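# Crack an egg into a bowl and discard the shells

## Task

Break the egg open and tip its contents (a single firm yolk, no white) into the white bowl, then place both halves of the shell in the dark green waste bowl. At the end both bowls must stand upright with everything in them at rest, held there by nothing from the robot, and the hands must have released everything and moved away. The shell splits around its middle when struck there or pressed hard there (by a finger, the table or similar). Before the halves are separated, pressing or striking near either end, or pressing much too hard anywhere, crushes the egg and fails the job. Once split, the halves can be pulled apart. Knocking anything off the table also fails.

## Robot and tools

Robot: two arms, left_arm and right_arm, facing each other across a table. Each carries an identical five-finger right hand, so hand axes and numbers mean the same on both. The names say nothing about image sides.

World frame (used in results): origin on the table surface halfway between the two arm bases, z up, table top at z = 0, left_arm's base toward +y. Positions in metres, orientation as quaternion wxyz; velocities in m/s and rad/s. Printed positions can be slightly off, more so at full reach.

Hand point: a spot fixed to the palm, 0.05 m in front of it, where index pad meets thumb tip in a pinch. Its +z runs along the straightened fingers (they extend 0.06-0.07 m past it), +y points out of the palm, +x points across the palm away from the thumb. A wrist bracket on the little-finger side protrudes and can collide with things. A whole-hand wrap with the thumb turned in front of the palm suits objects 0.035-0.08 m wide; turn the thumb before arriving.

The row (28 numbers, each in -1..1), one list covering both arms, always full length: left_arm dx, dy, dz, rx, ry, rz, then left_gripper little, ring, middle, index, thumb_bend, thumb_turn, force_limit, speed; then the same 14 for right_arm/right_gripper. dx..dz and rx..rz are an offset, not a pose: they are measured in the hand point's own axes from its pose in the most recent result showing it (from the current pose if none yet, or for later calls in the same reply). 1.0 equals 0.6 m or 180 degrees; rx, ry, rz form one rotation vector. Zeros therefore mean return to that reference pose, not stay still. Each step the command is clipped to within 100 mm and 16 degrees of the measured pose, and arm motion trails commands by about 0.17 s.

Hand numbers are absolute targets: fingers +1 straight, -1 curled; thumb_bend +1 straight, -1 bent; thumb_turn +1 beside palm, -1 across in front of it. A pinch is roughly index -0.22, thumb_bend -0.75, thumb_turn -0.57. force_limit maps -1..+1 to about 0..10 N fingertip force (0..15 N for thumb motors) and only stops closing. speed maps -1..+1 to nearly zero..full (full travel in 0.6 s); use -0.9 or below for gentle closing. There is no no-change value: to keep a hand as is, resend its last eight numbers, or before any, its hand_measured six plus hand_force_limit and hand_speed. A motor only moves when its target changes by 0.01 or more.

Tools:
- execute_actions: {"actions": [...], "pictures": bool}. Empty list returns state. One action {"rows": [[28 numbers], ...], "steps": n} with n up to 15 control steps of 1/30 s; each row is one step, the last repeats if rows run short. A wait {"steps": n} up to 300 counts from the previous result, including your reply time.
- move: "target" is one 28-number row (offsets as above); each hand point travels straight toward it, both arms finishing together, 0.5-10 s. "speed" 0.002-0.5 m/s (default 0.25; turning up to twice that in rad/s). Optional "stop_force" 9-40 N, shared by both arms: an arm halts and backs off 2 steps when its wrist sensor feels that much push against its motion. Unreliable if the hand also rotates; omit it when moving an arm away from something it presses. Hand numbers are sent at the start. Paths ignore obstacles and the other arm.
- wait: "seconds" 0-10.
- zoom_image: "camera" (cam_high, cam_low, cam_left_wrist, cam_right_wrist) and "region" [x0, y0, x1, y1] in pixels, at most 504x504.
- show_instructions: no arguments; shows reference pages.
- finished_scene: "scene" number; ends and grades the scene, irreversible.

Results: a state line per arm with hand point pose and velocity; hand_measured, hand_stopped_by (moving, target, force, stalled, fault), hand_load_n (positive means pushed open; near zero means grip lost), hand_force_limit, hand_speed; Wrist force and Wrist torque in hand axes (noisy, offset up to ~4 N, saturate ~50 N). A move adds a "move:" line: done, off_target, moving, held, contact or fault, plus limits such as paced (pose clipped) or held (steps blocked by a clearance check). HELD marks blocked steps; "pose unreachable" names an arm whose command was altered. "Hand target" shows where each arm is being driven. Camera images arrive in order cam_high, cam_low, cam_left_wrist, cam_right_wrist.

Avoid: squeezing or striking the egg anywhere but its middle, or too hard; dropping or spilling; knocking objects off the table; tipping the bowls; arms touching each other hard; pushing targets past firm contact (arms are stiff). Outside force of 150 N or joint overload stops the arm for 10 s; hot motors (warning at 70 °C, brake at 85 °C) also stop it. Release everything and withdraw before finishing.

Each tool is called after "Request:" as name(argument=value, ...), one argument or row to a line, values as JSON.

## Session

Request:
execute_actions(
  actions=[],
)

Scene clock: 0.00 s of 6600.00 s.
left_arm: end_effector_position=(+0.2345, +0.4348, +0.4811) hand_measured=(+1.000, +1.000, +1.000, +1.000, +1.000, +1.000) hand_load_n=(+0.0, +0.0, +0.0, +0.0, +0.0, +0.0) hand_stopped_by=(target, target, target, target, target, target) hand_force_limit=0.00 hand_speed=-0.80 end_effector_quat_wxyz=(+0.012, +0.363, +0.932, +0.002) end_effector_velocity=(+0.000, +0.000, -0.000) end_effector_angular_velocity=(-0.000, -0.000, +0.001) | right_arm: end_effector_position=(+0.0559, -0.2546, +0.4722) hand_measured=(+1.000, +1.000, +1.000, +1.000, +1.000, +1.000) hand_load_n=(+0.0, +0.0, +0.0, +0.0, +0.0, +0.0) hand_stopped_by=(target, target, target, target, target, target) hand_force_limit=0.00 hand_speed=-0.80 end_effector_quat_wxyz=(-0.008, -0.381, +0.925, +0.013) end_effector_velocity=(+0.000, +0.000, +0.000) end_effector_angular_velocity=(+0.001, -0.001, +0.000)
Joint positions: left_arm=[ 0.53  -1.712  1.325  1.942  1.551 -1.903] | right_arm=[-1.159 -1.728  1.371  1.941  1.545 -1.896]
Joint velocities: left_arm=[ 0.001 -0.     0.001 -0.001  0.     0.   ] | right_arm=[-0.     0.    -0.001 -0.001 -0.    -0.   ]
Wrist force (N, on the end effector, along its own x y z axes, offset not removed): no reading
Wrist torque (N m, same axes, about the end effector's origin, offset not removed): no reading
Hand target (left_arm): +0.234, +0.435, +0.481; +0.012, +0.363, +0.932, +0.002
Hand target (right_arm): +0.056, -0.255, +0.472; -0.008, -0.381, +0.925, +0.013
camera_calibration (this result's frames):
cam_left_wrist: T_world_to_cam=[[0.717069, 0.696917, 0.0109054, -0.478459], [0.566496, -0.591849, 0.573409, -0.153614], [0.406073, -0.404996, -0.819197, 0.606545], [0, 0, 0, 1]] pos_world=[0.183808, 0.488178, 0.590181]
cam_right_wrist: T_world_to_cam=[[-0.636303, 0.769312, 0.0572554, 0.200475], [0.684334, 0.528639, 0.502223, -0.13761], [0.356099, 0.358748, -0.862841, 0.601898], [0, 0, 0, 1]] pos_world=[0.00739877, -0.297411, 0.576974]

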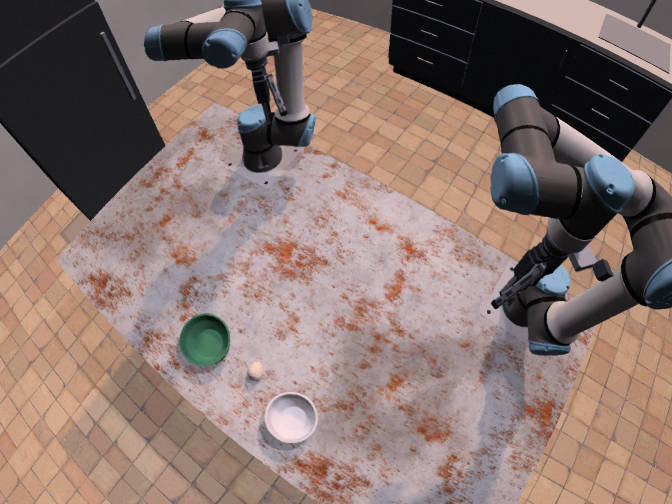

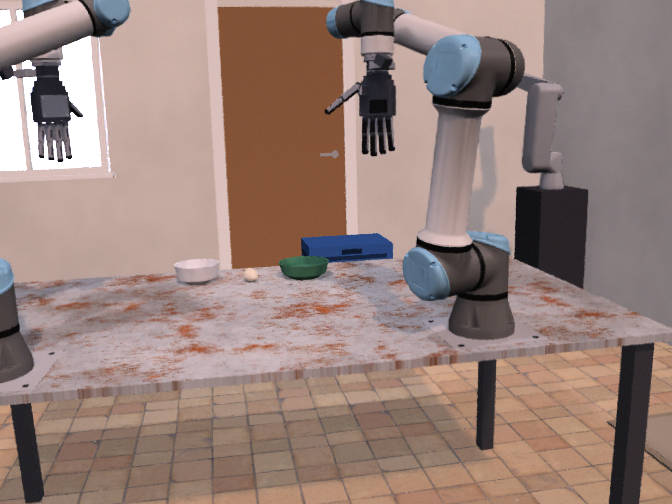

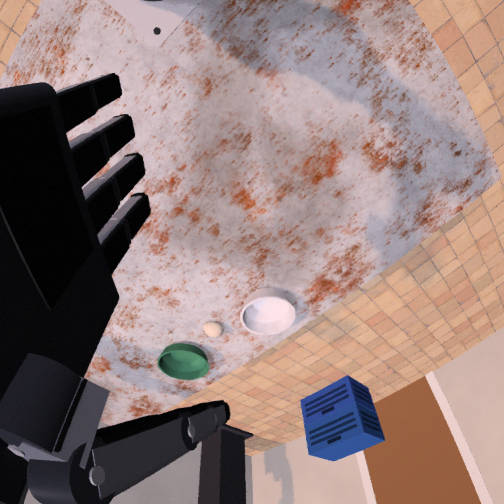

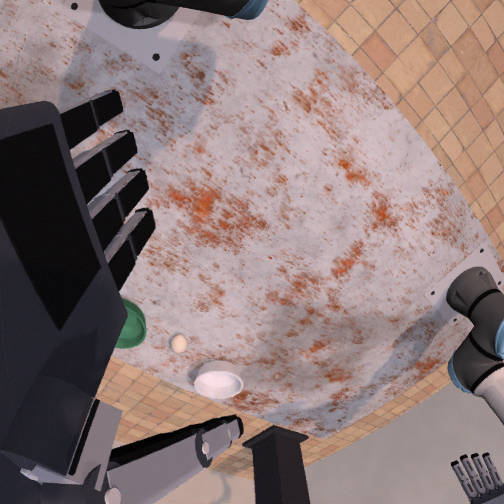

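Request:
zoom_image(
  camera="cam_high",
  region=[220,340,300,400],
)

Request:
zoom_image(
  camera="cam_low",
  region=[160,240,340,300],
)

Region (220, 340, 300, 400) of cam_high's 672x504 image, scaled by 6.300, with more detail than that image has; it fills the top 378 rows of this view, and the rest is white.

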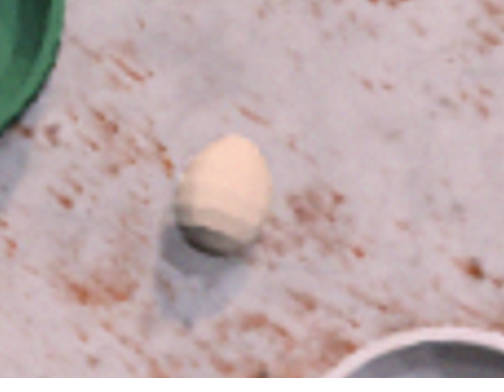

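Region (160, 240, 340, 300) of cam_low's 672x504 image, scaled by 2.800, with more detail than that image has.

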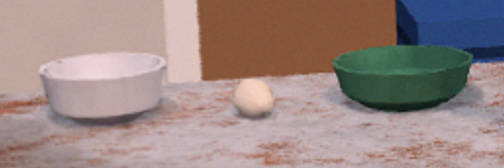

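Request:
move(
  target=[-0.927,-0.178,0.585,0.2889,-0.1859,-0.3439,-1,-1,-1,0.45,0.35,-0.57,0.3,0.2, -0.413,-0.516,0.42,0.2217,-0.3312,-0.5746,-1,-1,-1,0.45,0.35,-0.57,0.3,0.2],
  speed=0.25,
)

Scene clock: 79.77 s of 6600.00 s.
left_arm: end_effector_position=(+0.5805, -0.0217, +0.1406) hand_measured=(-1.000, -1.000, -1.000, +0.450, +0.350, -0.570) hand_load_n=(+0.0, +0.0, +0.0, +0.0, +0.0, +0.0) hand_stopped_by=(target, target, target, target, target, target) hand_force_limit=0.30 hand_speed=0.20 end_effector_quat_wxyz=(-0.107, +0.187, -0.849, +0.483) end_effector_velocity=(+0.001, -0.001, -0.001) end_effector_angular_velocity=(-0.002, -0.001, +0.001) | right_arm: end_effector_position=(+0.4434, -0.2941, +0.2104) hand_measured=(-1.000, -1.000, -1.000, +0.450, +0.350, -0.570) hand_load_n=(+0.0, +0.0, +0.0, +0.0, +0.0, +0.0) hand_stopped_by=(target, target, target, target, target, target) hand_force_limit=0.30 hand_speed=0.20 end_effector_quat_wxyz=(+0.503, -0.847, +0.149, -0.088) end_effector_velocity=(+0.001, +0.000, -0.001) end_effector_angular_velocity=(+0.001, +0.000, +0.006)
Joint positions: left_arm=[ 0.754 -0.765  0.899  0.42   1.814 -2.993] | right_arm=[-1.81  -1.182  1.564  0.916  0.519 -4.4  ]
Joint velocities: left_arm=[-0.001  0.003 -0.003 -0.002 -0.001 -0.001] | right_arm=[ 0.     0.006 -0.003  0.007 -0.002 -0.011]
Wrist force (N, on the end effector, along its own x y z axes, offset not removed): left_arm=[-1.5 1.9 -0.2] | right_arm=[-2.1 1.9 0.7]
Wrist torque (N m, same axes, about the end effector's origin, offset not removed): left_arm=[0.24 0.08 -0.06] | right_arm=[0.37 0.22 -0.15]
Hand target (left_arm): +0.581, -0.022, +0.141; +0.107, -0.187, +0.848, -0.483
Hand target (right_arm): +0.444, -0.294, +0.210; -0.503, +0.847, -0.149, +0.088
Off the commanded pose (left_arm): 0.000 m, 0 deg.
Off the commanded pose (right_arm): 0.001 m, 0 deg.
After step 90, 71.87 s passed at rest.
move: done
camera_calibration (this result's frames):
cam_left_wrist: T_world_to_cam=[[-0.161548, 0.48322, -0.860465, 0.223169], [0.559796, 0.762937, 0.323352, -0.356089], [0.812731, -0.429448, -0.393755, -0.294191], [0, 0, 0, 1]] pos_world=[0.474487, 0.0374942, 0.191332]
cam_right_wrist: T_world_to_cam=[[-0.256114, -0.439578, -0.860916, 0.161464], [-0.94191, -0.0867052, 0.32448, 0.327108], [-0.21728, 0.89401, -0.391837, 0.564816], [0, 0, 0, 1]] pos_world=[0.472183, -0.405613, 0.254183]

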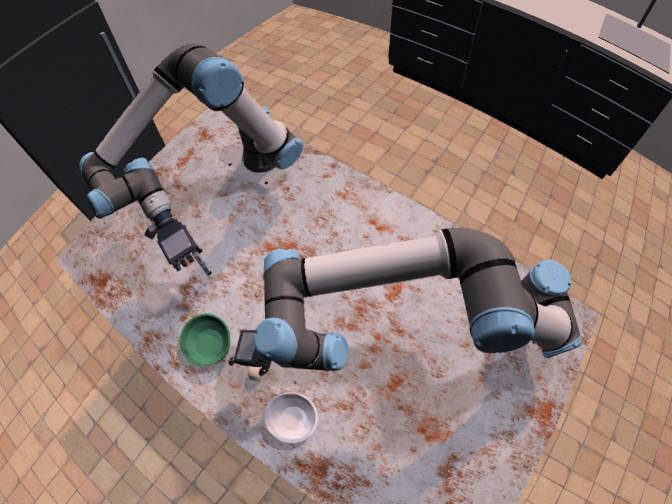

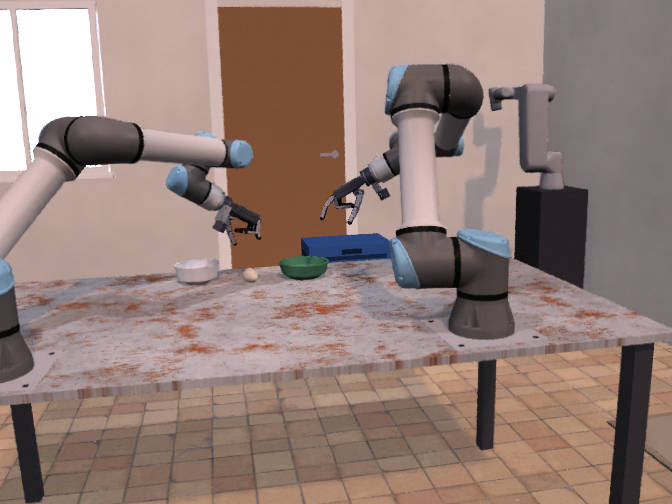

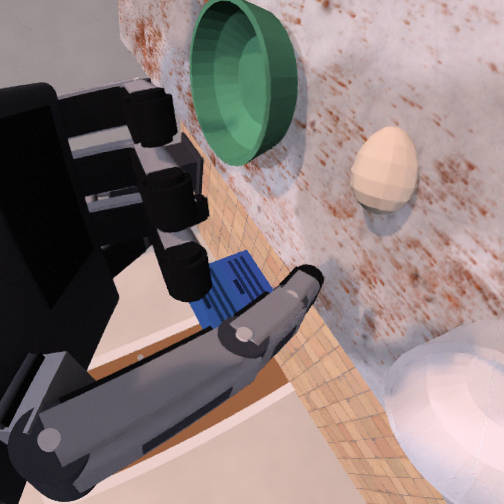

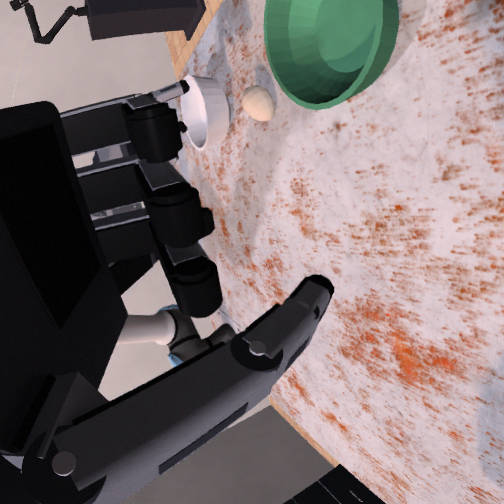

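Request:
move(
  target=[0.0098,0.0977,0.066,0,0,0,-1,-1,-1,0.45,0.35,-0.57,0.3,0.2, 0,0,0,0,0,0,-1,-1,-1,0.45,0.35,-0.57,0.3,0.2],
  speed=0.08,
)

Scene clock: 89.00 s of 6600.00 s.
left_arm: end_effector_position=(+0.5770, -0.0279, +0.0701) hand_measured=(-1.000, -1.000, -1.000, +0.450, +0.350, -0.570) hand_load_n=(+0.0, +0.0, +0.0, +0.0, +0.0, +0.0) hand_stopped_by=(target, target, target, target, target, target) hand_force_limit=0.30 hand_speed=0.20 end_effector_quat_wxyz=(-0.107, +0.187, -0.849, +0.483) end_effector_velocity=(-0.001, -0.001, -0.001) end_effector_angular_velocity=(-0.001, -0.000, -0.001) | right_arm: end_effector_position=(+0.4434, -0.2941, +0.2104) hand_measured=(-1.000, -1.000, -1.000, +0.450, +0.350, -0.570) hand_load_n=(+0.0, +0.0, +0.0, +0.0, +0.0, +0.0) hand_stopped_by=(target, target, target, target, target, target) hand_force_limit=0.30 hand_speed=0.20 end_effector_quat_wxyz=(+0.503, -0.847, +0.149, -0.088) end_effector_velocity=(+0.001, -0.000, +0.000) end_effector_angular_velocity=(-0.000, +0.000, -0.001)
Joint positions: left_arm=[ 0.744 -0.721  1.002  0.271  1.805 -2.999] | right_arm=[-1.81  -1.182  1.564  0.916  0.519 -4.4  ]
Joint velocities: left_arm=[-0.002  0.001  0.001 -0.003 -0.    -0.   ] | right_arm=[-0.     0.    -0.001 -0.001  0.     0.002]
Wrist force (N, on the end effector, along its own x y z axes, offset not removed): left_arm=[-0.3 -2.2 1.8] | right_arm=[-1.6 0.8 1.0]
Wrist torque (N m, same axes, about the end effector's origin, offset not removed): left_arm=[-0.43 -0.07 -0.18] | right_arm=[0.23 0.15 -0.17]
Hand target (left_arm): +0.577, -0.028, +0.070; +0.107, -0.187, +0.849, -0.483
Hand target (right_arm): +0.443, -0.294, +0.210; -0.503, +0.847, -0.149, +0.088
Off the commanded pose (left_arm): 0.000 m, 0 deg.
Off the commanded pose (right_arm): 0.000 m, 0 deg.
After step 90, 4.93 s passed at rest.
move: done
camera_calibration (this result's frames):
cam_left_wrist: T_world_to_cam=[[-0.161548, 0.483218, -0.860467, 0.164929], [0.5598, 0.762936, 0.323347, -0.326591], [0.812728, -0.429453, -0.393755, -0.321824], [0, 0, 0, 1]] pos_world=[0.471025, 0.0312636, 0.120798]
cam_right_wrist: T_world_to_cam=[[-0.256105, -0.439557, -0.86093, 0.161476], [-0.941911, -0.0867229, 0.324472, 0.327103], [-0.217286, 0.894019, -0.391813, 0.564814], [0, 0, 0, 1]] pos_world=[0.472183, -0.405609, 0.254186]

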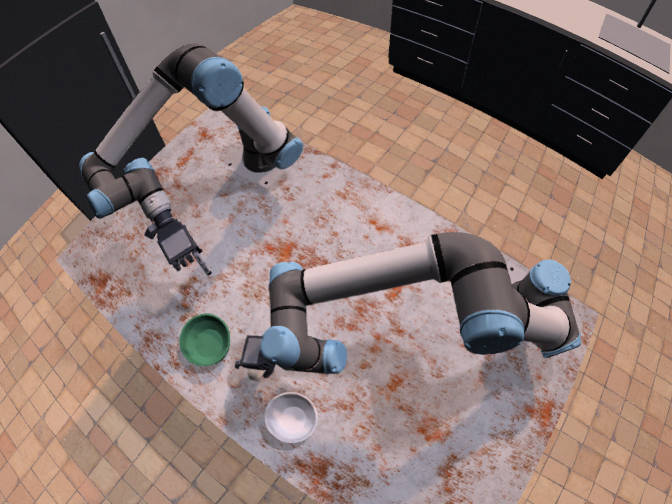

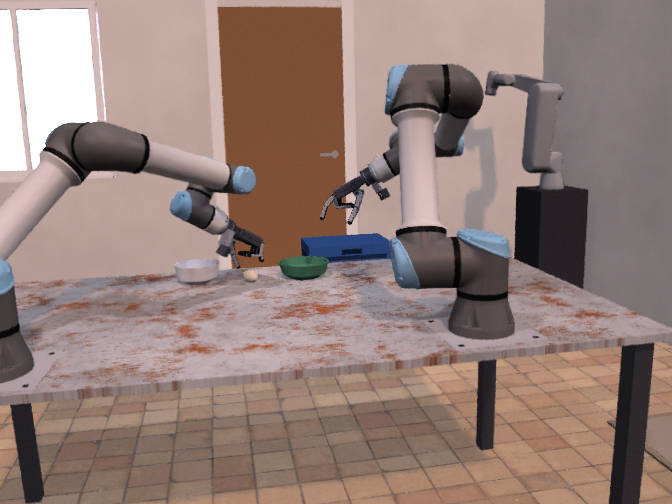

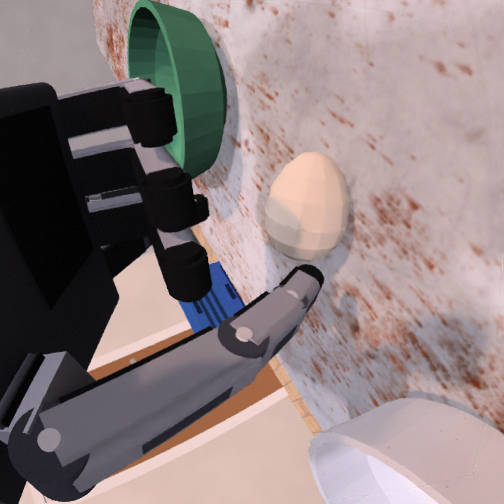

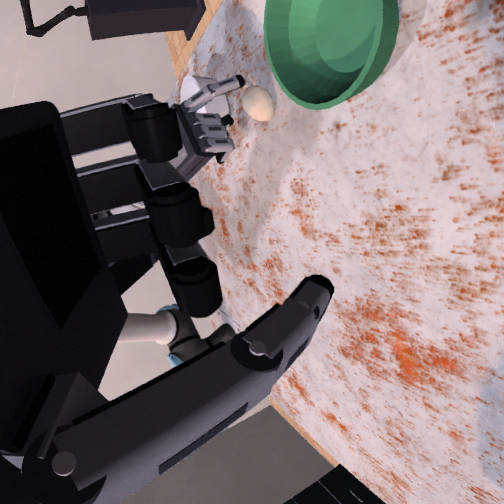

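Request:
move(
  target=[-0.0026,0.0455,0.0329,0,0,0,-1,-1,-1,0.45,0.35,-0.57,0.3,0.2, 0,0,0,0,0,0,-1,-1,-1,0.45,0.35,-0.57,0.3,0.2],
  speed=0.02,
  stop_force=9,
)

Scene clock: 100.90 s of 6600.00 s.
left_arm: end_effector_position=(+0.5798, -0.0300, +0.0366) hand_measured=(-1.000, -1.000, -1.000, +0.450, +0.350, -0.570) hand_load_n=(+0.0, +0.0, +0.0, +0.0, +0.0, +0.0) hand_stopped_by=(target, target, target, target, target, target) hand_force_limit=0.30 hand_speed=0.20 end_effector_quat_wxyz=(-0.107, +0.187, -0.849, +0.483) end_effector_velocity=(+0.000, +0.000, -0.002) end_effector_angular_velocity=(-0.000, +0.001, +0.001) | right_arm: end_effector_position=(+0.4434, -0.2941, +0.2104) hand_measured=(-1.000, -1.000, -1.000, +0.450, +0.350, -0.570) hand_load_n=(+0.0, +0.0, +0.0, +0.0, +0.0, +0.0) hand_stopped_by=(target, target, target, target, target, target) hand_force_limit=0.30 hand_speed=0.20 end_effector_quat_wxyz=(+0.503, -0.847, +0.149, -0.088) end_effector_velocity=(-0.000, +0.000, -0.001) end_effector_angular_velocity=(+0.001, +0.004, -0.001)
Joint positions: left_arm=[ 0.745 -0.683  1.021  0.215  1.806 -2.998] | right_arm=[-1.81  -1.182  1.564  0.916  0.519 -4.4  ]
Joint velocities: left_arm=[ 0.     0.002  0.001 -0.002 -0.    -0.001] | right_arm=[-0.     0.001  0.001  0.     0.     0.002]
Wrist force (N, on the end effector, along its own x y z axes, offset not removed): left_arm=[-1.3 1.8 2.1] | right_arm=[-3.1 1.8 0.3]
Wrist torque (N m, same axes, about the end effector's origin, offset not removed): left_arm=[0.12 -0.03 -0.10] | right_arm=[0.34 0.38 -0.31]
Hand target (left_arm): +0.580, -0.030, +0.036; +0.107, -0.187, +0.849, -0.483
Hand target (right_arm): +0.443, -0.294, +0.210; -0.503, +0.847, -0.149, +0.088
Off the commanded pose (left_arm): 0.000 m, 0 deg.
Off the commanded pose (right_arm): 0.000 m, 0 deg.
After step 90, 6.97 s passed at rest.
move: done
camera_calibration (this result's frames):
cam_left_wrist: T_world_to_cam=[[-0.161547, 0.48322, -0.860465, 0.137627], [0.559801, 0.762934, 0.323349, -0.315727], [0.812727, -0.429453, -0.393757, -0.338102], [0, 0, 0, 1]] pos_world=[0.473762, 0.0291759, 0.0873833]
cam_right_wrist: T_world_to_cam=[[-0.256114, -0.439578, -0.860916, 0.161464], [-0.94191, -0.0867054, 0.32448, 0.327107], [-0.21728, 0.89401, -0.391837, 0.564816], [0, 0, 0, 1]] pos_world=[0.472183, -0.405613, 0.254183]

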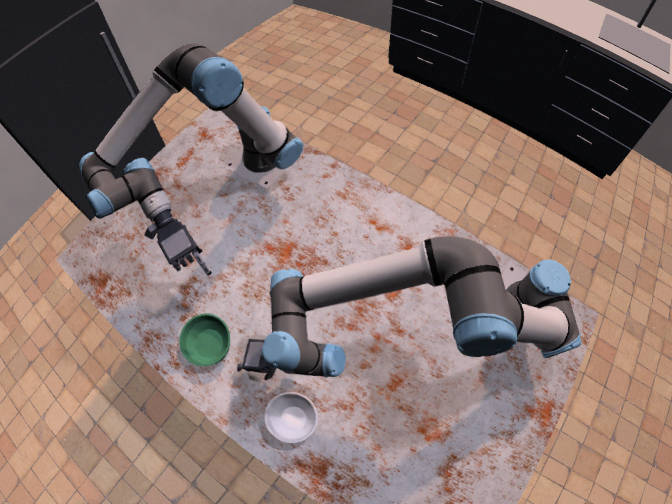

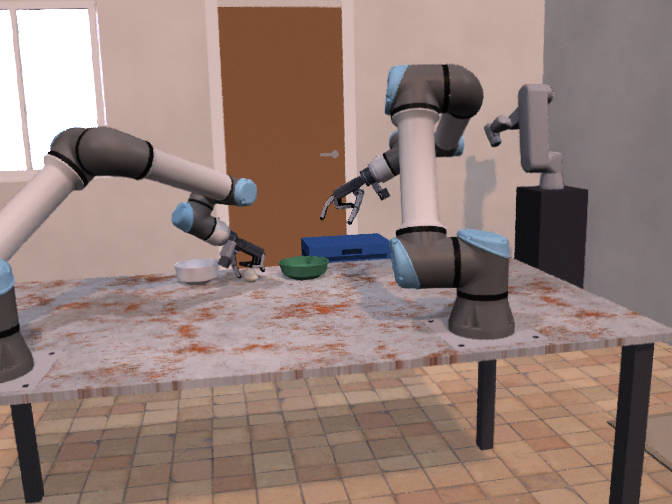

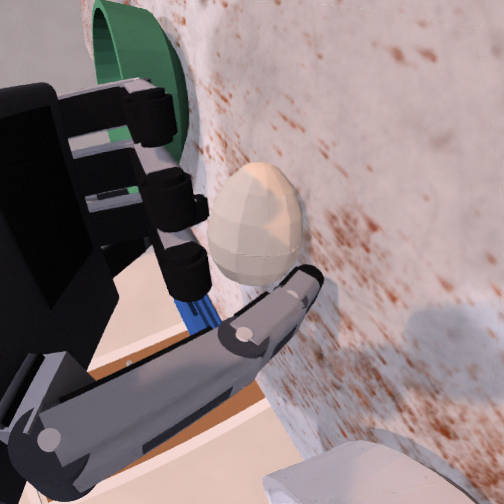

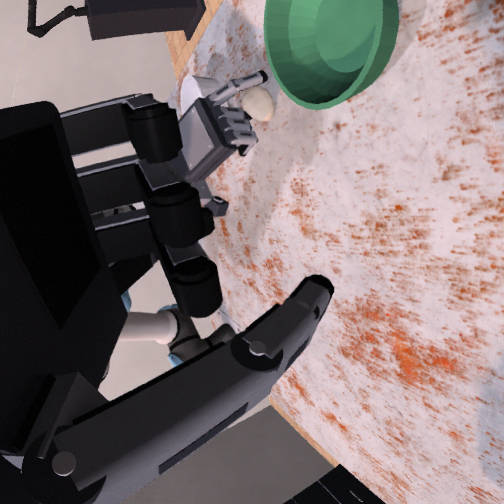

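Request:
move(
  target=[0,0,0,0,0,0,-1,-1,-1,-0.3,-0.6,-0.57,1,-0.86, 0,0,0,0,0,0,-1,-1,-1,0.45,0.35,-0.57,0.3,0.2],
  speed=0.02,
)

Scene clock: 114.03 s of 6600.00 s.
left_arm: end_effector_position=(+0.5798, -0.0300, +0.0367) hand_measured=(-1.000, -1.000, -1.000, +0.098, +0.080, -0.570) hand_load_n=(+0.0, +0.0, +0.0, +15.5, +14.5, +0.0) hand_stopped_by=(target, target, target, force, force, target) hand_force_limit=1.00 hand_speed=-0.86 end_effector_quat_wxyz=(-0.107, +0.187, -0.849, +0.483) end_effector_velocity=(-0.000, +0.000, -0.000) end_effector_angular_velocity=(+0.000, +0.002, +0.001) | right_arm: end_effector_position=(+0.4434, -0.2941, +0.2104) hand_measured=(-1.000, -1.000, -1.000, +0.450, +0.350, -0.570) hand_load_n=(+0.0, +0.0, +0.0, +0.0, +0.0, +0.0) hand_stopped_by=(target, target, target, target, target, target) hand_force_limit=0.30 hand_speed=0.20 end_effector_quat_wxyz=(+0.503, -0.846, +0.149, -0.088) end_effector_velocity=(+0.000, -0.000, -0.000) end_effector_angular_velocity=(+0.000, +0.001, -0.000)
Joint positions: left_arm=[ 0.745 -0.683  1.021  0.215  1.806 -2.998] | right_arm=[-1.81  -1.182  1.564  0.916  0.519 -4.4  ]
Joint velocities: left_arm=[ 0.     0.     0.     0.001  0.    -0.001] | right_arm=[-0.     0.001 -0.    -0.    -0.     0.   ]
Wrist force (N, on the end effector, along its own x y z axes, offset not removed): left_arm=[-2.1 1.2 1.2] | right_arm=[-2.0 1.9 1.7]
Wrist torque (N m, same axes, about the end effector's origin, offset not removed): left_arm=[0.13 0.05 -0.17] | right_arm=[0.33 0.22 -0.16]
Hand target (left_arm): +0.580, -0.030, +0.037; +0.107, -0.187, +0.849, -0.483
Hand target (right_arm): +0.443, -0.294, +0.210; -0.503, +0.847, -0.149, +0.088
Off the commanded pose (left_arm): 0.000 m, 0 deg.
Off the commanded pose (right_arm): 0.000 m, 0 deg.
After step 90, 7.83 s passed at rest.
move: done
camera_calibration (this result's frames):
cam_left_wrist: T_world_to_cam=[[-0.161532, 0.4832, -0.860479, 0.13764], [0.559794, 0.762942, 0.323342, -0.315732], [0.812735, -0.429461, -0.393732, -0.338105], [0, 0, 0, 1]] pos_world=[0.473768, 0.0291744, 0.0874031]
cam_right_wrist: T_world_to_cam=[[-0.256105, -0.439556, -0.86093, 0.161477], [-0.941911, -0.086722, 0.324472, 0.327103], [-0.217285, 0.894019, -0.391813, 0.564813], [0, 0, 0, 1]] pos_world=[0.472183, -0.405609, 0.254186]

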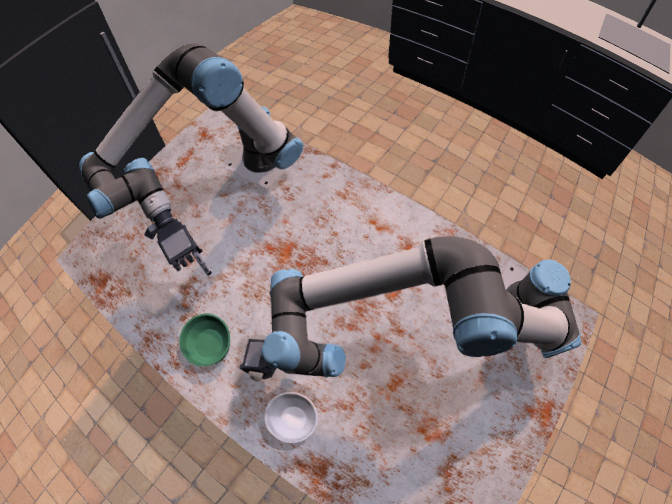

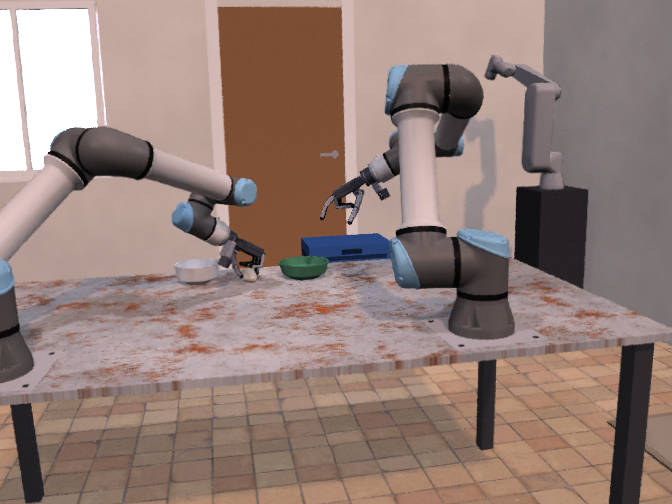

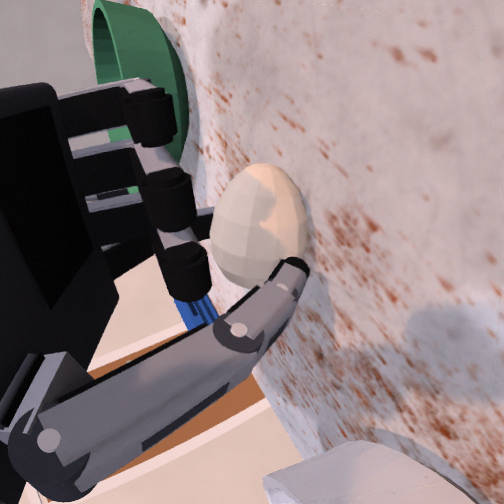

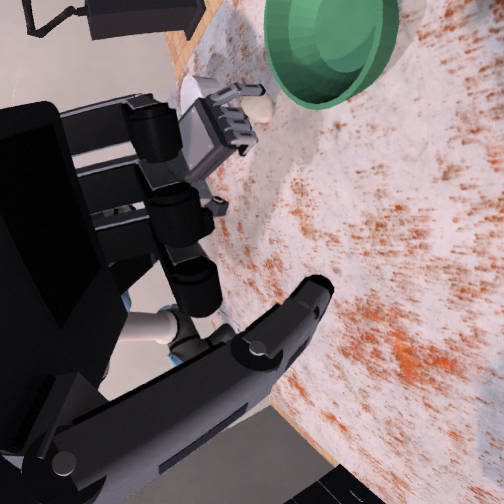

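Request:
move(
  target=[0,0.00215,0.00128,0,0,0,-1,-1,-1,-0.3,-0.6,-0.57,1,-0.86, 0,0,0,0,0,0,-1,-1,-1,0.45,0.35,-0.57,0.3,0.2],
  speed=0.002,
)

Scene clock: 117.70 s of 6600.00 s.
left_arm: end_effector_position=(+0.5798, -0.0300, +0.0353) hand_measured=(-1.000, -1.000, -1.000, +0.098, +0.080, -0.570) hand_load_n=(+0.0, +0.0, +0.0, +16.5, +12.5, +3.0) hand_stopped_by=(target, target, target, force, force, target) hand_force_limit=1.00 hand_speed=-0.86 end_effector_quat_wxyz=(-0.107, +0.187, -0.848, +0.483) end_effector_velocity=(+0.000, -0.000, -0.000) end_effector_angular_velocity=(-0.002, -0.000, +0.001) | right_arm: end_effector_position=(+0.4434, -0.2941, +0.2104) hand_measured=(-1.000, -1.000, -1.000, +0.450, +0.350, -0.570) hand_load_n=(+0.0, +0.0, +0.0, +0.0, +0.0, +0.0) hand_stopped_by=(target, target, target, target, target, target) hand_force_limit=0.30 hand_speed=0.20 end_effector_quat_wxyz=(+0.503, -0.847, +0.149, -0.088) end_effector_velocity=(-0.000, +0.000, -0.000) end_effector_angular_velocity=(+0.001, +0.002, -0.001)
Joint positions: left_arm=[ 0.745 -0.682  1.022  0.212  1.806 -2.998] | right_arm=[-1.81  -1.182  1.564  0.916  0.519 -4.4  ]
Joint velocities: left_arm=[ 0.     0.001 -0.    -0.002 -0.    -0.001] | right_arm=[-0.     0.     0.     0.     0.     0.002]
Wrist force (N, on the end effector, along its own x y z axes, offset not removed): left_arm=[-0.6 -18.1 -16.0] | right_arm=[-2.4 1.0 0.5]
Wrist torque (N m, same axes, about the end effector's origin, offset not removed): left_arm=[-0.04 -0.67 0.22] | right_arm=[0.25 0.30 -0.24]
Hand target (left_arm): +0.580, -0.030, +0.035; +0.107, -0.187, +0.849, -0.483
Hand target (right_arm): +0.443, -0.294, +0.210; -0.503, +0.846, -0.149, +0.088
Off the commanded pose (left_arm): 0.000 m, 0 deg.
Off the commanded pose (right_arm): 0.000 m, 0 deg.
move: done
camera_calibration (this result's frames):
cam_left_wrist: T_world_to_cam=[[-0.161422, 0.4831, -0.860556, 0.136409], [0.559762, 0.762975, 0.323321, -0.315258], [0.812779, -0.429515, -0.393582, -0.338715], [0, 0, 0, 1]] pos_world=[0.473789, 0.0291519, 0.0860049]
cam_right_wrist: T_world_to_cam=[[-0.256114, -0.439578, -0.860916, 0.161464], [-0.94191, -0.0867054, 0.32448, 0.327108], [-0.21728, 0.89401, -0.391837, 0.564816], [0, 0, 0, 1]] pos_world=[0.472183, -0.405613, 0.254183]

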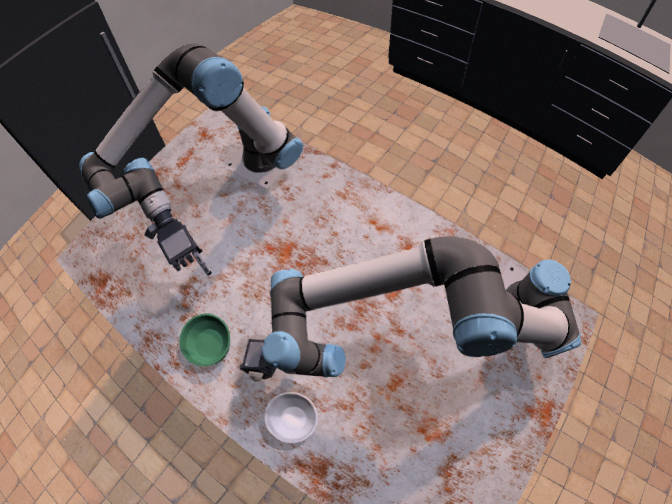

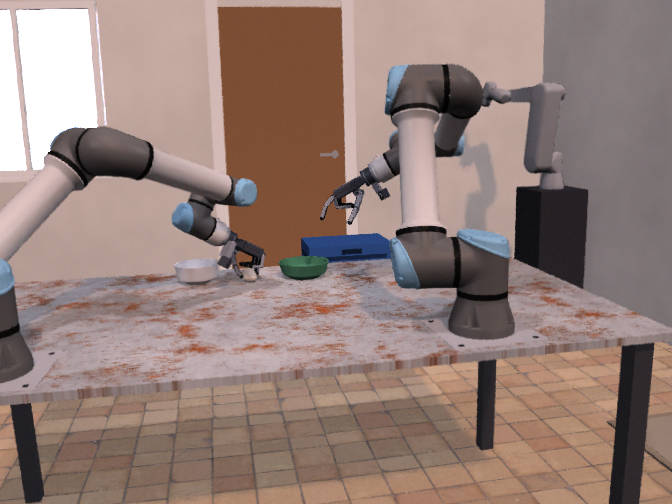

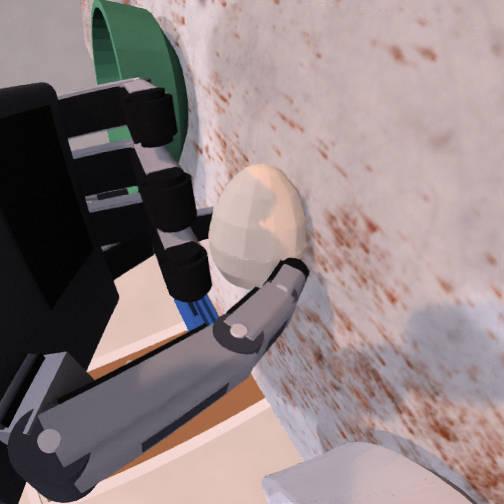

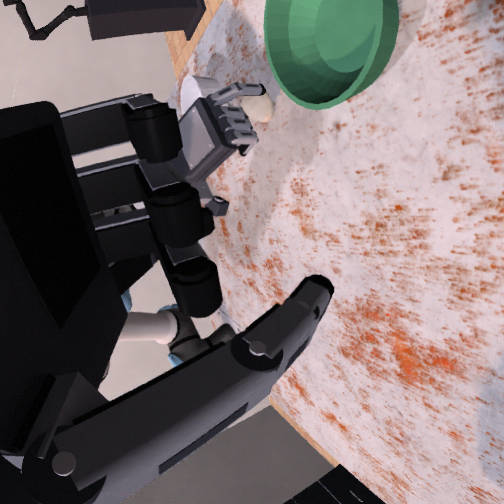

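Request:
move(
  target=[0,0.00143,0.00085,0,0,0,-1,-1,-1,-0.3,-0.6,-0.57,1,-0.86, 0,0,0,0,0,0,-1,-1,-1,0.45,0.35,-0.57,0.3,0.2],
  speed=0.002,
)

Scene clock: 127.27 s of 6600.00 s.
left_arm: end_effector_position=(+0.5798, -0.0300, +0.0344) hand_measured=(-1.000, -1.000, -1.000, +0.098, +0.080, -0.570) hand_load_n=(+0.0, +0.0, +0.0, +18.0, +11.0, +5.0) hand_stopped_by=(target, target, target, force, force, target) hand_force_limit=1.00 hand_speed=-0.86 end_effector_quat_wxyz=(-0.107, +0.187, -0.848, +0.483) end_effector_velocity=(-0.002, -0.001, -0.001) end_effector_angular_velocity=(+0.001, +0.002, -0.002) | right_arm: end_effector_position=(+0.4434, -0.2941, +0.2104) hand_measured=(-1.000, -1.000, -1.000, +0.450, +0.350, -0.570) hand_load_n=(+0.0, +0.0, +0.0, +0.0, +0.0, +0.0) hand_stopped_by=(target, target, target, target, target, target) hand_force_limit=0.30 hand_speed=0.20 end_effector_quat_wxyz=(+0.503, -0.847, +0.149, -0.088) end_effector_velocity=(+0.001, -0.000, -0.000) end_effector_angular_velocity=(-0.000, -0.001, +0.000)
Joint positions: left_arm=[ 0.745 -0.681  1.023  0.21   1.806 -2.998] | right_arm=[-1.81  -1.182  1.564  0.916  0.519 -4.4  ]
Joint velocities: left_arm=[-0.003  0.    -0.     0.002  0.    -0.001] | right_arm=[-0.     0.002 -0.002 -0.     0.    -0.001]
Wrist force (N, on the end effector, along its own x y z axes, offset not removed): left_arm=[-6.7 -30.7 -22.1] | right_arm=[-2.2 1.1 0.4]
Wrist torque (N m, same axes, about the end effector's origin, offset not removed): left_arm=[-0.26 -0.03 -0.05] | right_arm=[0.28 0.26 -0.18]
Hand target (left_arm): +0.580, -0.030, +0.034; +0.107, -0.187, +0.848, -0.483
Hand target (right_arm): +0.443, -0.294, +0.210; -0.503, +0.847, -0.149, +0.088
Off the commanded pose (left_arm): 0.000 m, 0 deg.
Off the commanded pose (right_arm): 0.000 m, 0 deg.
After step 90, 5.87 s passed at rest.
move: done
camera_calibration (this result's frames):
cam_left_wrist: T_world_to_cam=[[-0.161391, 0.483027, -0.860603, 0.135599], [0.559727, 0.763015, 0.323287, -0.314941], [0.812809, -0.429527, -0.393507, -0.339125], [0, 0, 0, 1]] pos_world=[0.47381, 0.0291435, 0.0850653]
cam_right_wrist: T_world_to_cam=[[-0.256112, -0.439573, -0.860919, 0.161467], [-0.941911, -0.0867089, 0.324478, 0.327107], [-0.217281, 0.894012, -0.391832, 0.564816], [0, 0, 0, 1]] pos_world=[0.472183, -0.405612, 0.254184]

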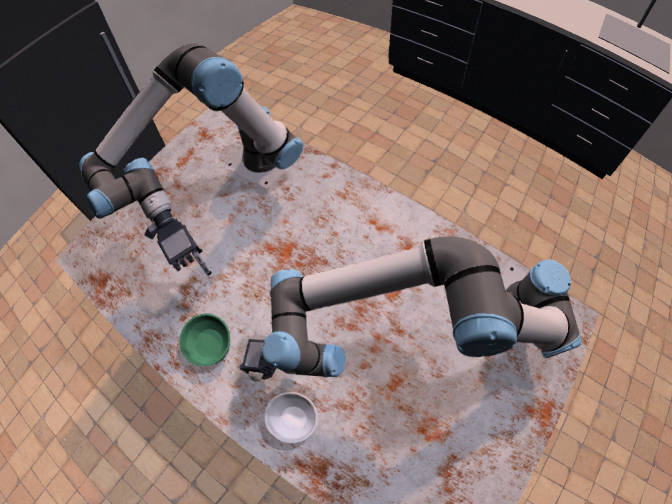

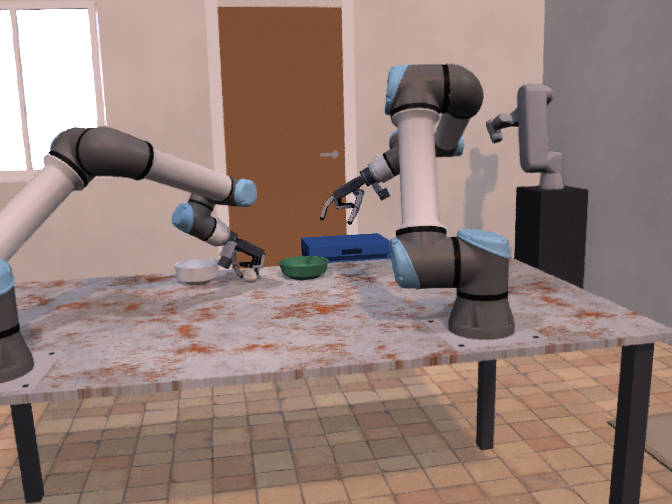

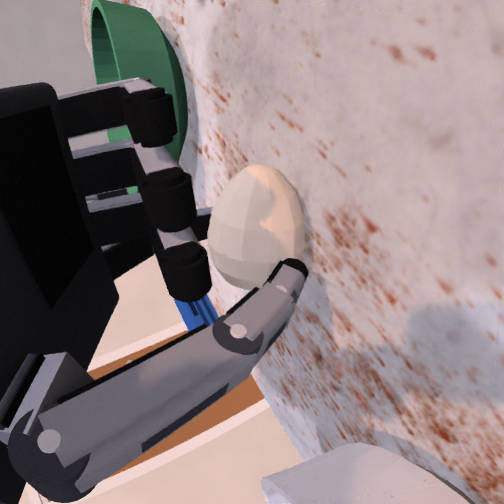

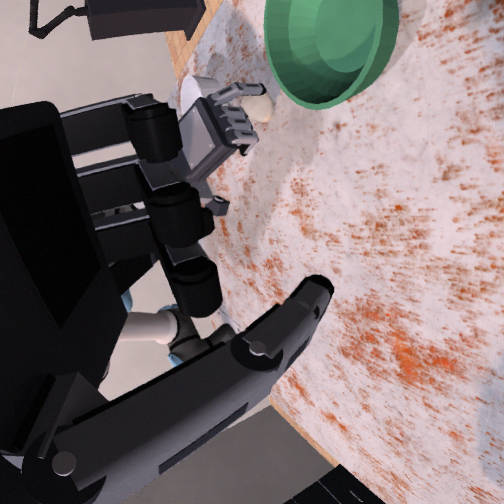

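Request:
move(
  target=[0,0.001,0.0006,0,0,0,-1,-1,-1,-0.3,-0.6,-0.57,1,-0.86, 0,0,0,0,0,0,-1,-1,-1,0.45,0.35,-0.57,0.3,0.2],
  speed=0.002,
)

Scene clock: 130.23 s of 6600.00 s.
left_arm: end_effector_position=(+0.5798, -0.0301, +0.0337) hand_measured=(-1.000, -1.000, -1.000, +0.098, +0.080, -0.570) hand_load_n=(+0.0, +0.0, +0.0, +21.5, +9.5, +4.0) hand_stopped_by=(target, target, target, force, force, target) hand_force_limit=1.00 hand_speed=-0.86 end_effector_quat_wxyz=(-0.107, +0.187, -0.848, +0.483) end_effector_velocity=(+0.000, -0.000, -0.000) end_effector_angular_velocity=(-0.000, +0.000, +0.000) | right_arm: end_effector_position=(+0.4434, -0.2941, +0.2104) hand_measured=(-1.000, -1.000, -1.000, +0.450, +0.350, -0.570) hand_load_n=(+0.0, +0.0, +0.0, +0.0, +0.0, +0.0) hand_stopped_by=(target, target, target, target, target, target) hand_force_limit=0.30 hand_speed=0.20 end_effector_quat_wxyz=(+0.503, -0.847, +0.149, -0.088) end_effector_velocity=(-0.000, +0.000, -0.000) end_effector_angular_velocity=(+0.001, +0.003, -0.001)
Joint positions: left_arm=[ 0.745 -0.681  1.024  0.209  1.806 -2.998] | right_arm=[-1.81  -1.182  1.564  0.916  0.519 -4.4  ]
Joint velocities: left_arm=[-0.     0.     0.001 -0.001 -0.    -0.   ] | right_arm=[-0.     0.001  0.001  0.001 -0.     0.001]
Wrist force (N, on the end effector, along its own x y z axes, offset not removed): left_arm=[-3.9 -32.9 -13.6] | right_arm=[-1.6 1.3 0.3]
Wrist torque (N m, same axes, about the end effector's origin, offset not removed): left_arm=[0.01 -0.40 0.11] | right_arm=[0.28 0.25 -0.14]
Hand target (left_arm): +0.580, -0.030, +0.034; +0.107, -0.187, +0.848, -0.483
Hand target (right_arm): +0.443, -0.294, +0.210; -0.503, +0.847, -0.149, +0.088
Off the commanded pose (left_arm): 0.000 m, 0 deg.
Off the commanded pose (right_arm): 0.000 m, 0 deg.
move: done
camera_calibration (this result's frames):
cam_left_wrist: T_world_to_cam=[[-0.161326, 0.482978, -0.860643, 0.13501], [0.559711, 0.763028, 0.323282, -0.314715], [0.812833, -0.429558, -0.393424, -0.339424], [0, 0, 0, 1]] pos_world=[0.473825, 0.0291276, 0.0843998]
cam_right_wrist: T_world_to_cam=[[-0.256112, -0.439573, -0.860919, 0.161467], [-0.941911, -0.086709, 0.324478, 0.327107], [-0.217281, 0.894012, -0.391832, 0.564816], [0, 0, 0, 1]] pos_world=[0.472183, -0.405612, 0.254184]

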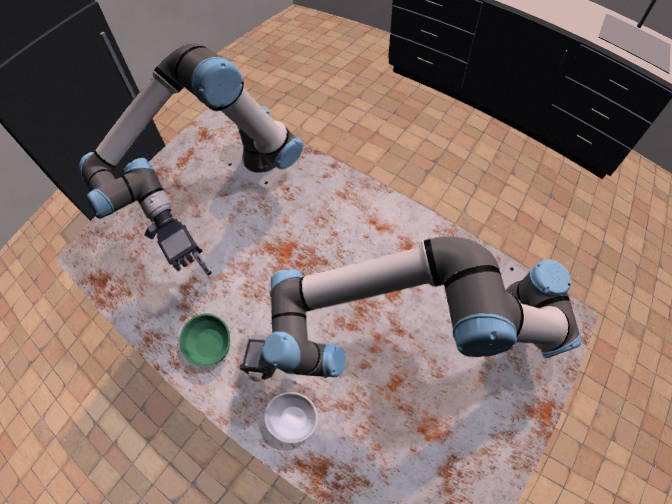

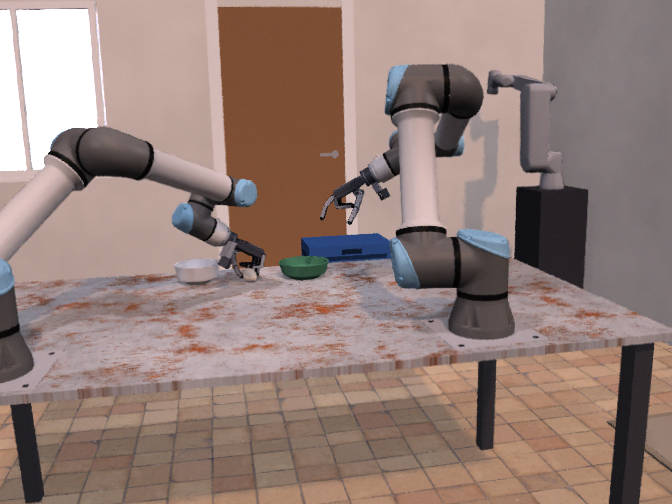

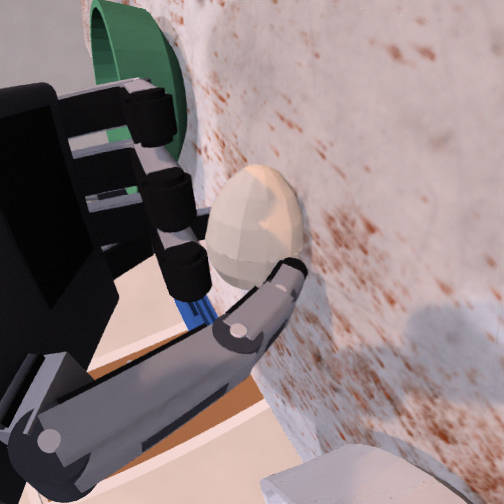

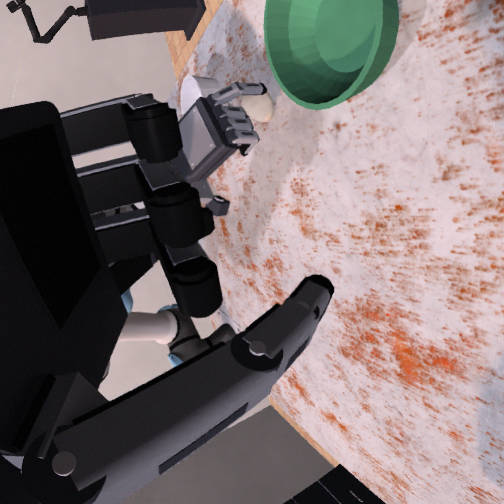

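Request:
move(
  target=[0,0.001,0.0006,0,0,0,-1,-1,-1,-0.3,-0.6,-0.57,1,-0.86, 0,0,0,0,0,0,-1,-1,-1,0.45,0.35,-0.57,0.3,0.2],
  speed=0.002,
)

Scene clock: 134.40 s of 6600.00 s.
left_arm: end_effector_position=(+0.5798, -0.0301, +0.0330) hand_measured=(-1.000, -1.000, -1.000, +0.100, +0.080, -0.570) hand_load_n=(+0.0, +0.0, +0.0, +19.5, +10.0, +4.5) hand_stopped_by=(target, target, target, force, force, target) hand_force_limit=1.00 hand_speed=-0.86 end_effector_quat_wxyz=(-0.107, +0.187, -0.848, +0.483) end_effector_velocity=(-0.000, -0.001, +0.000) end_effector_angular_velocity=(-0.000, -0.002, -0.002) | right_arm: end_effector_position=(+0.4434, -0.2941, +0.2104) hand_measured=(-1.000, -1.000, -1.000, +0.450, +0.350, -0.570) hand_load_n=(+0.0, +0.0, +0.0, +0.0, +0.0, +0.0) hand_stopped_by=(target, target, target, target, target, target) hand_force_limit=0.30 hand_speed=0.20 end_effector_quat_wxyz=(+0.503, -0.847, +0.149, -0.088) end_effector_velocity=(-0.000, -0.000, -0.000) end_effector_angular_velocity=(+0.000, +0.002, -0.000)
Joint positions: left_arm=[ 0.745 -0.68   1.024  0.207  1.806 -2.998] | right_arm=[-1.81  -1.182  1.564  0.916  0.519 -4.4  ]
Joint velocities: left_arm=[-0.001  0.     0.    -0.002 -0.     0.002] | right_arm=[0.    0.001 0.    0.    0.    0.   ]
Wrist force (N, on the end effector, along its own x y z axes, offset not removed): left_arm=[-2.9 -29.1 -14.2] | right_arm=[-0.9 0.4 0.8]
Wrist torque (N m, same axes, about the end effector's origin, offset not removed): left_arm=[-0.25 -0.64 0.11] | right_arm=[0.12 0.01 -0.08]
Hand target (left_arm): +0.580, -0.030, +0.033; +0.107, -0.187, +0.848, -0.483
Hand target (right_arm): +0.443, -0.294, +0.210; -0.503, +0.847, -0.149, +0.088
Off the commanded pose (left_arm): 0.000 m, 0 deg.
Off the commanded pose (right_arm): 0.000 m, 0 deg.
After step 90, 0.47 s passed at rest.
move: done
camera_calibration (this result's frames):
cam_left_wrist: T_world_to_cam=[[-0.161412, 0.483029, -0.860598, 0.134428], [0.559727, 0.763018, 0.323279, -0.314494], [0.812805, -0.429519, -0.393525, -0.339668], [0, 0, 0, 1]] pos_world=[0.473813, 0.0291375, 0.0836898]
cam_right_wrist: T_world_to_cam=[[-0.256112, -0.439573, -0.860919, 0.161467], [-0.941911, -0.086709, 0.324478, 0.327106], [-0.217281, 0.894012, -0.391832, 0.564816], [0, 0, 0, 1]] pos_world=[0.472183, -0.405612, 0.254184]

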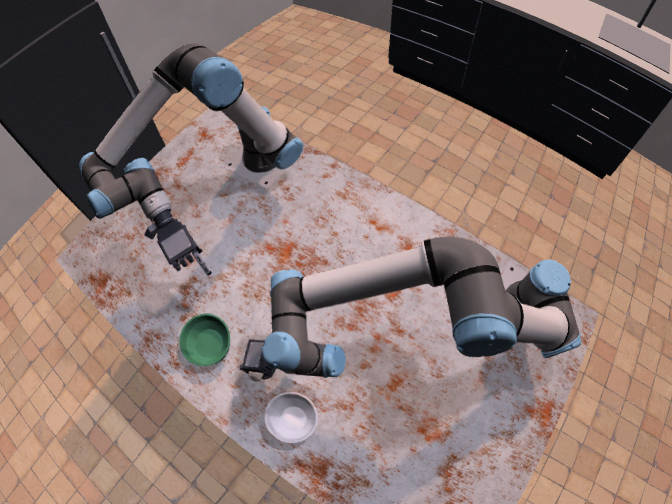

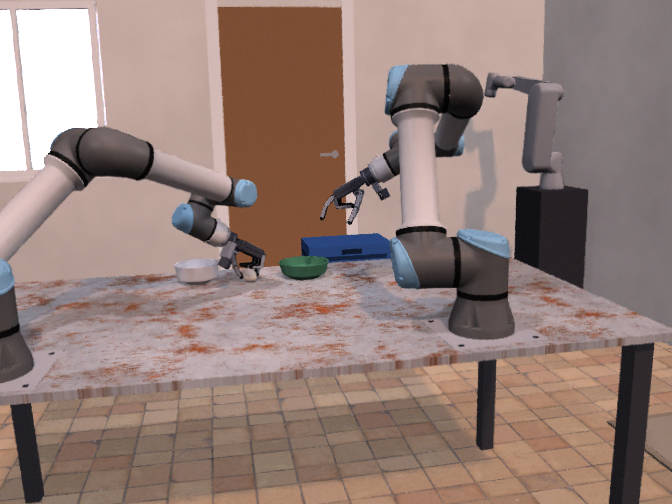

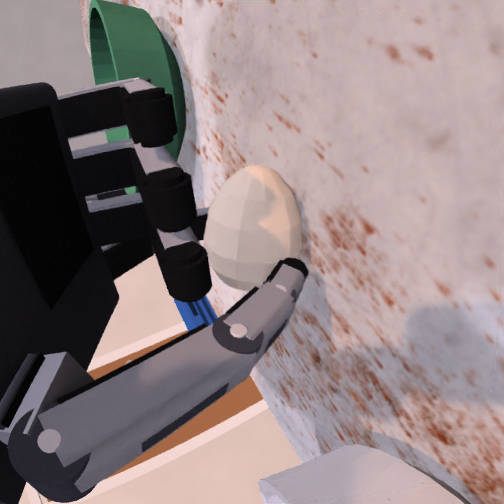

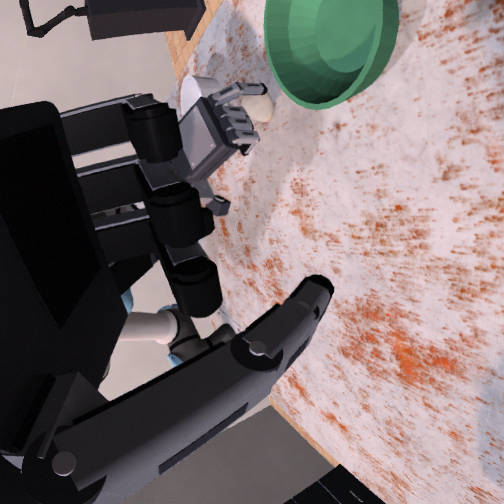

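Request:
zoom_image(
  camera="cam_left_wrist",
  region=[170,140,340,310],
)

Region (170, 140, 340, 310) of cam_left_wrist's 504x504 image, scaled by 2.965, with more detail than that image has.

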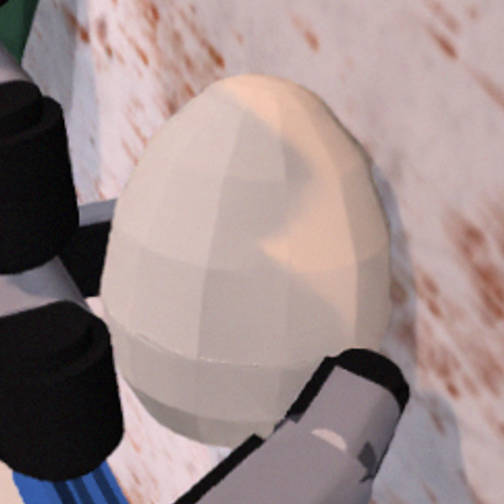

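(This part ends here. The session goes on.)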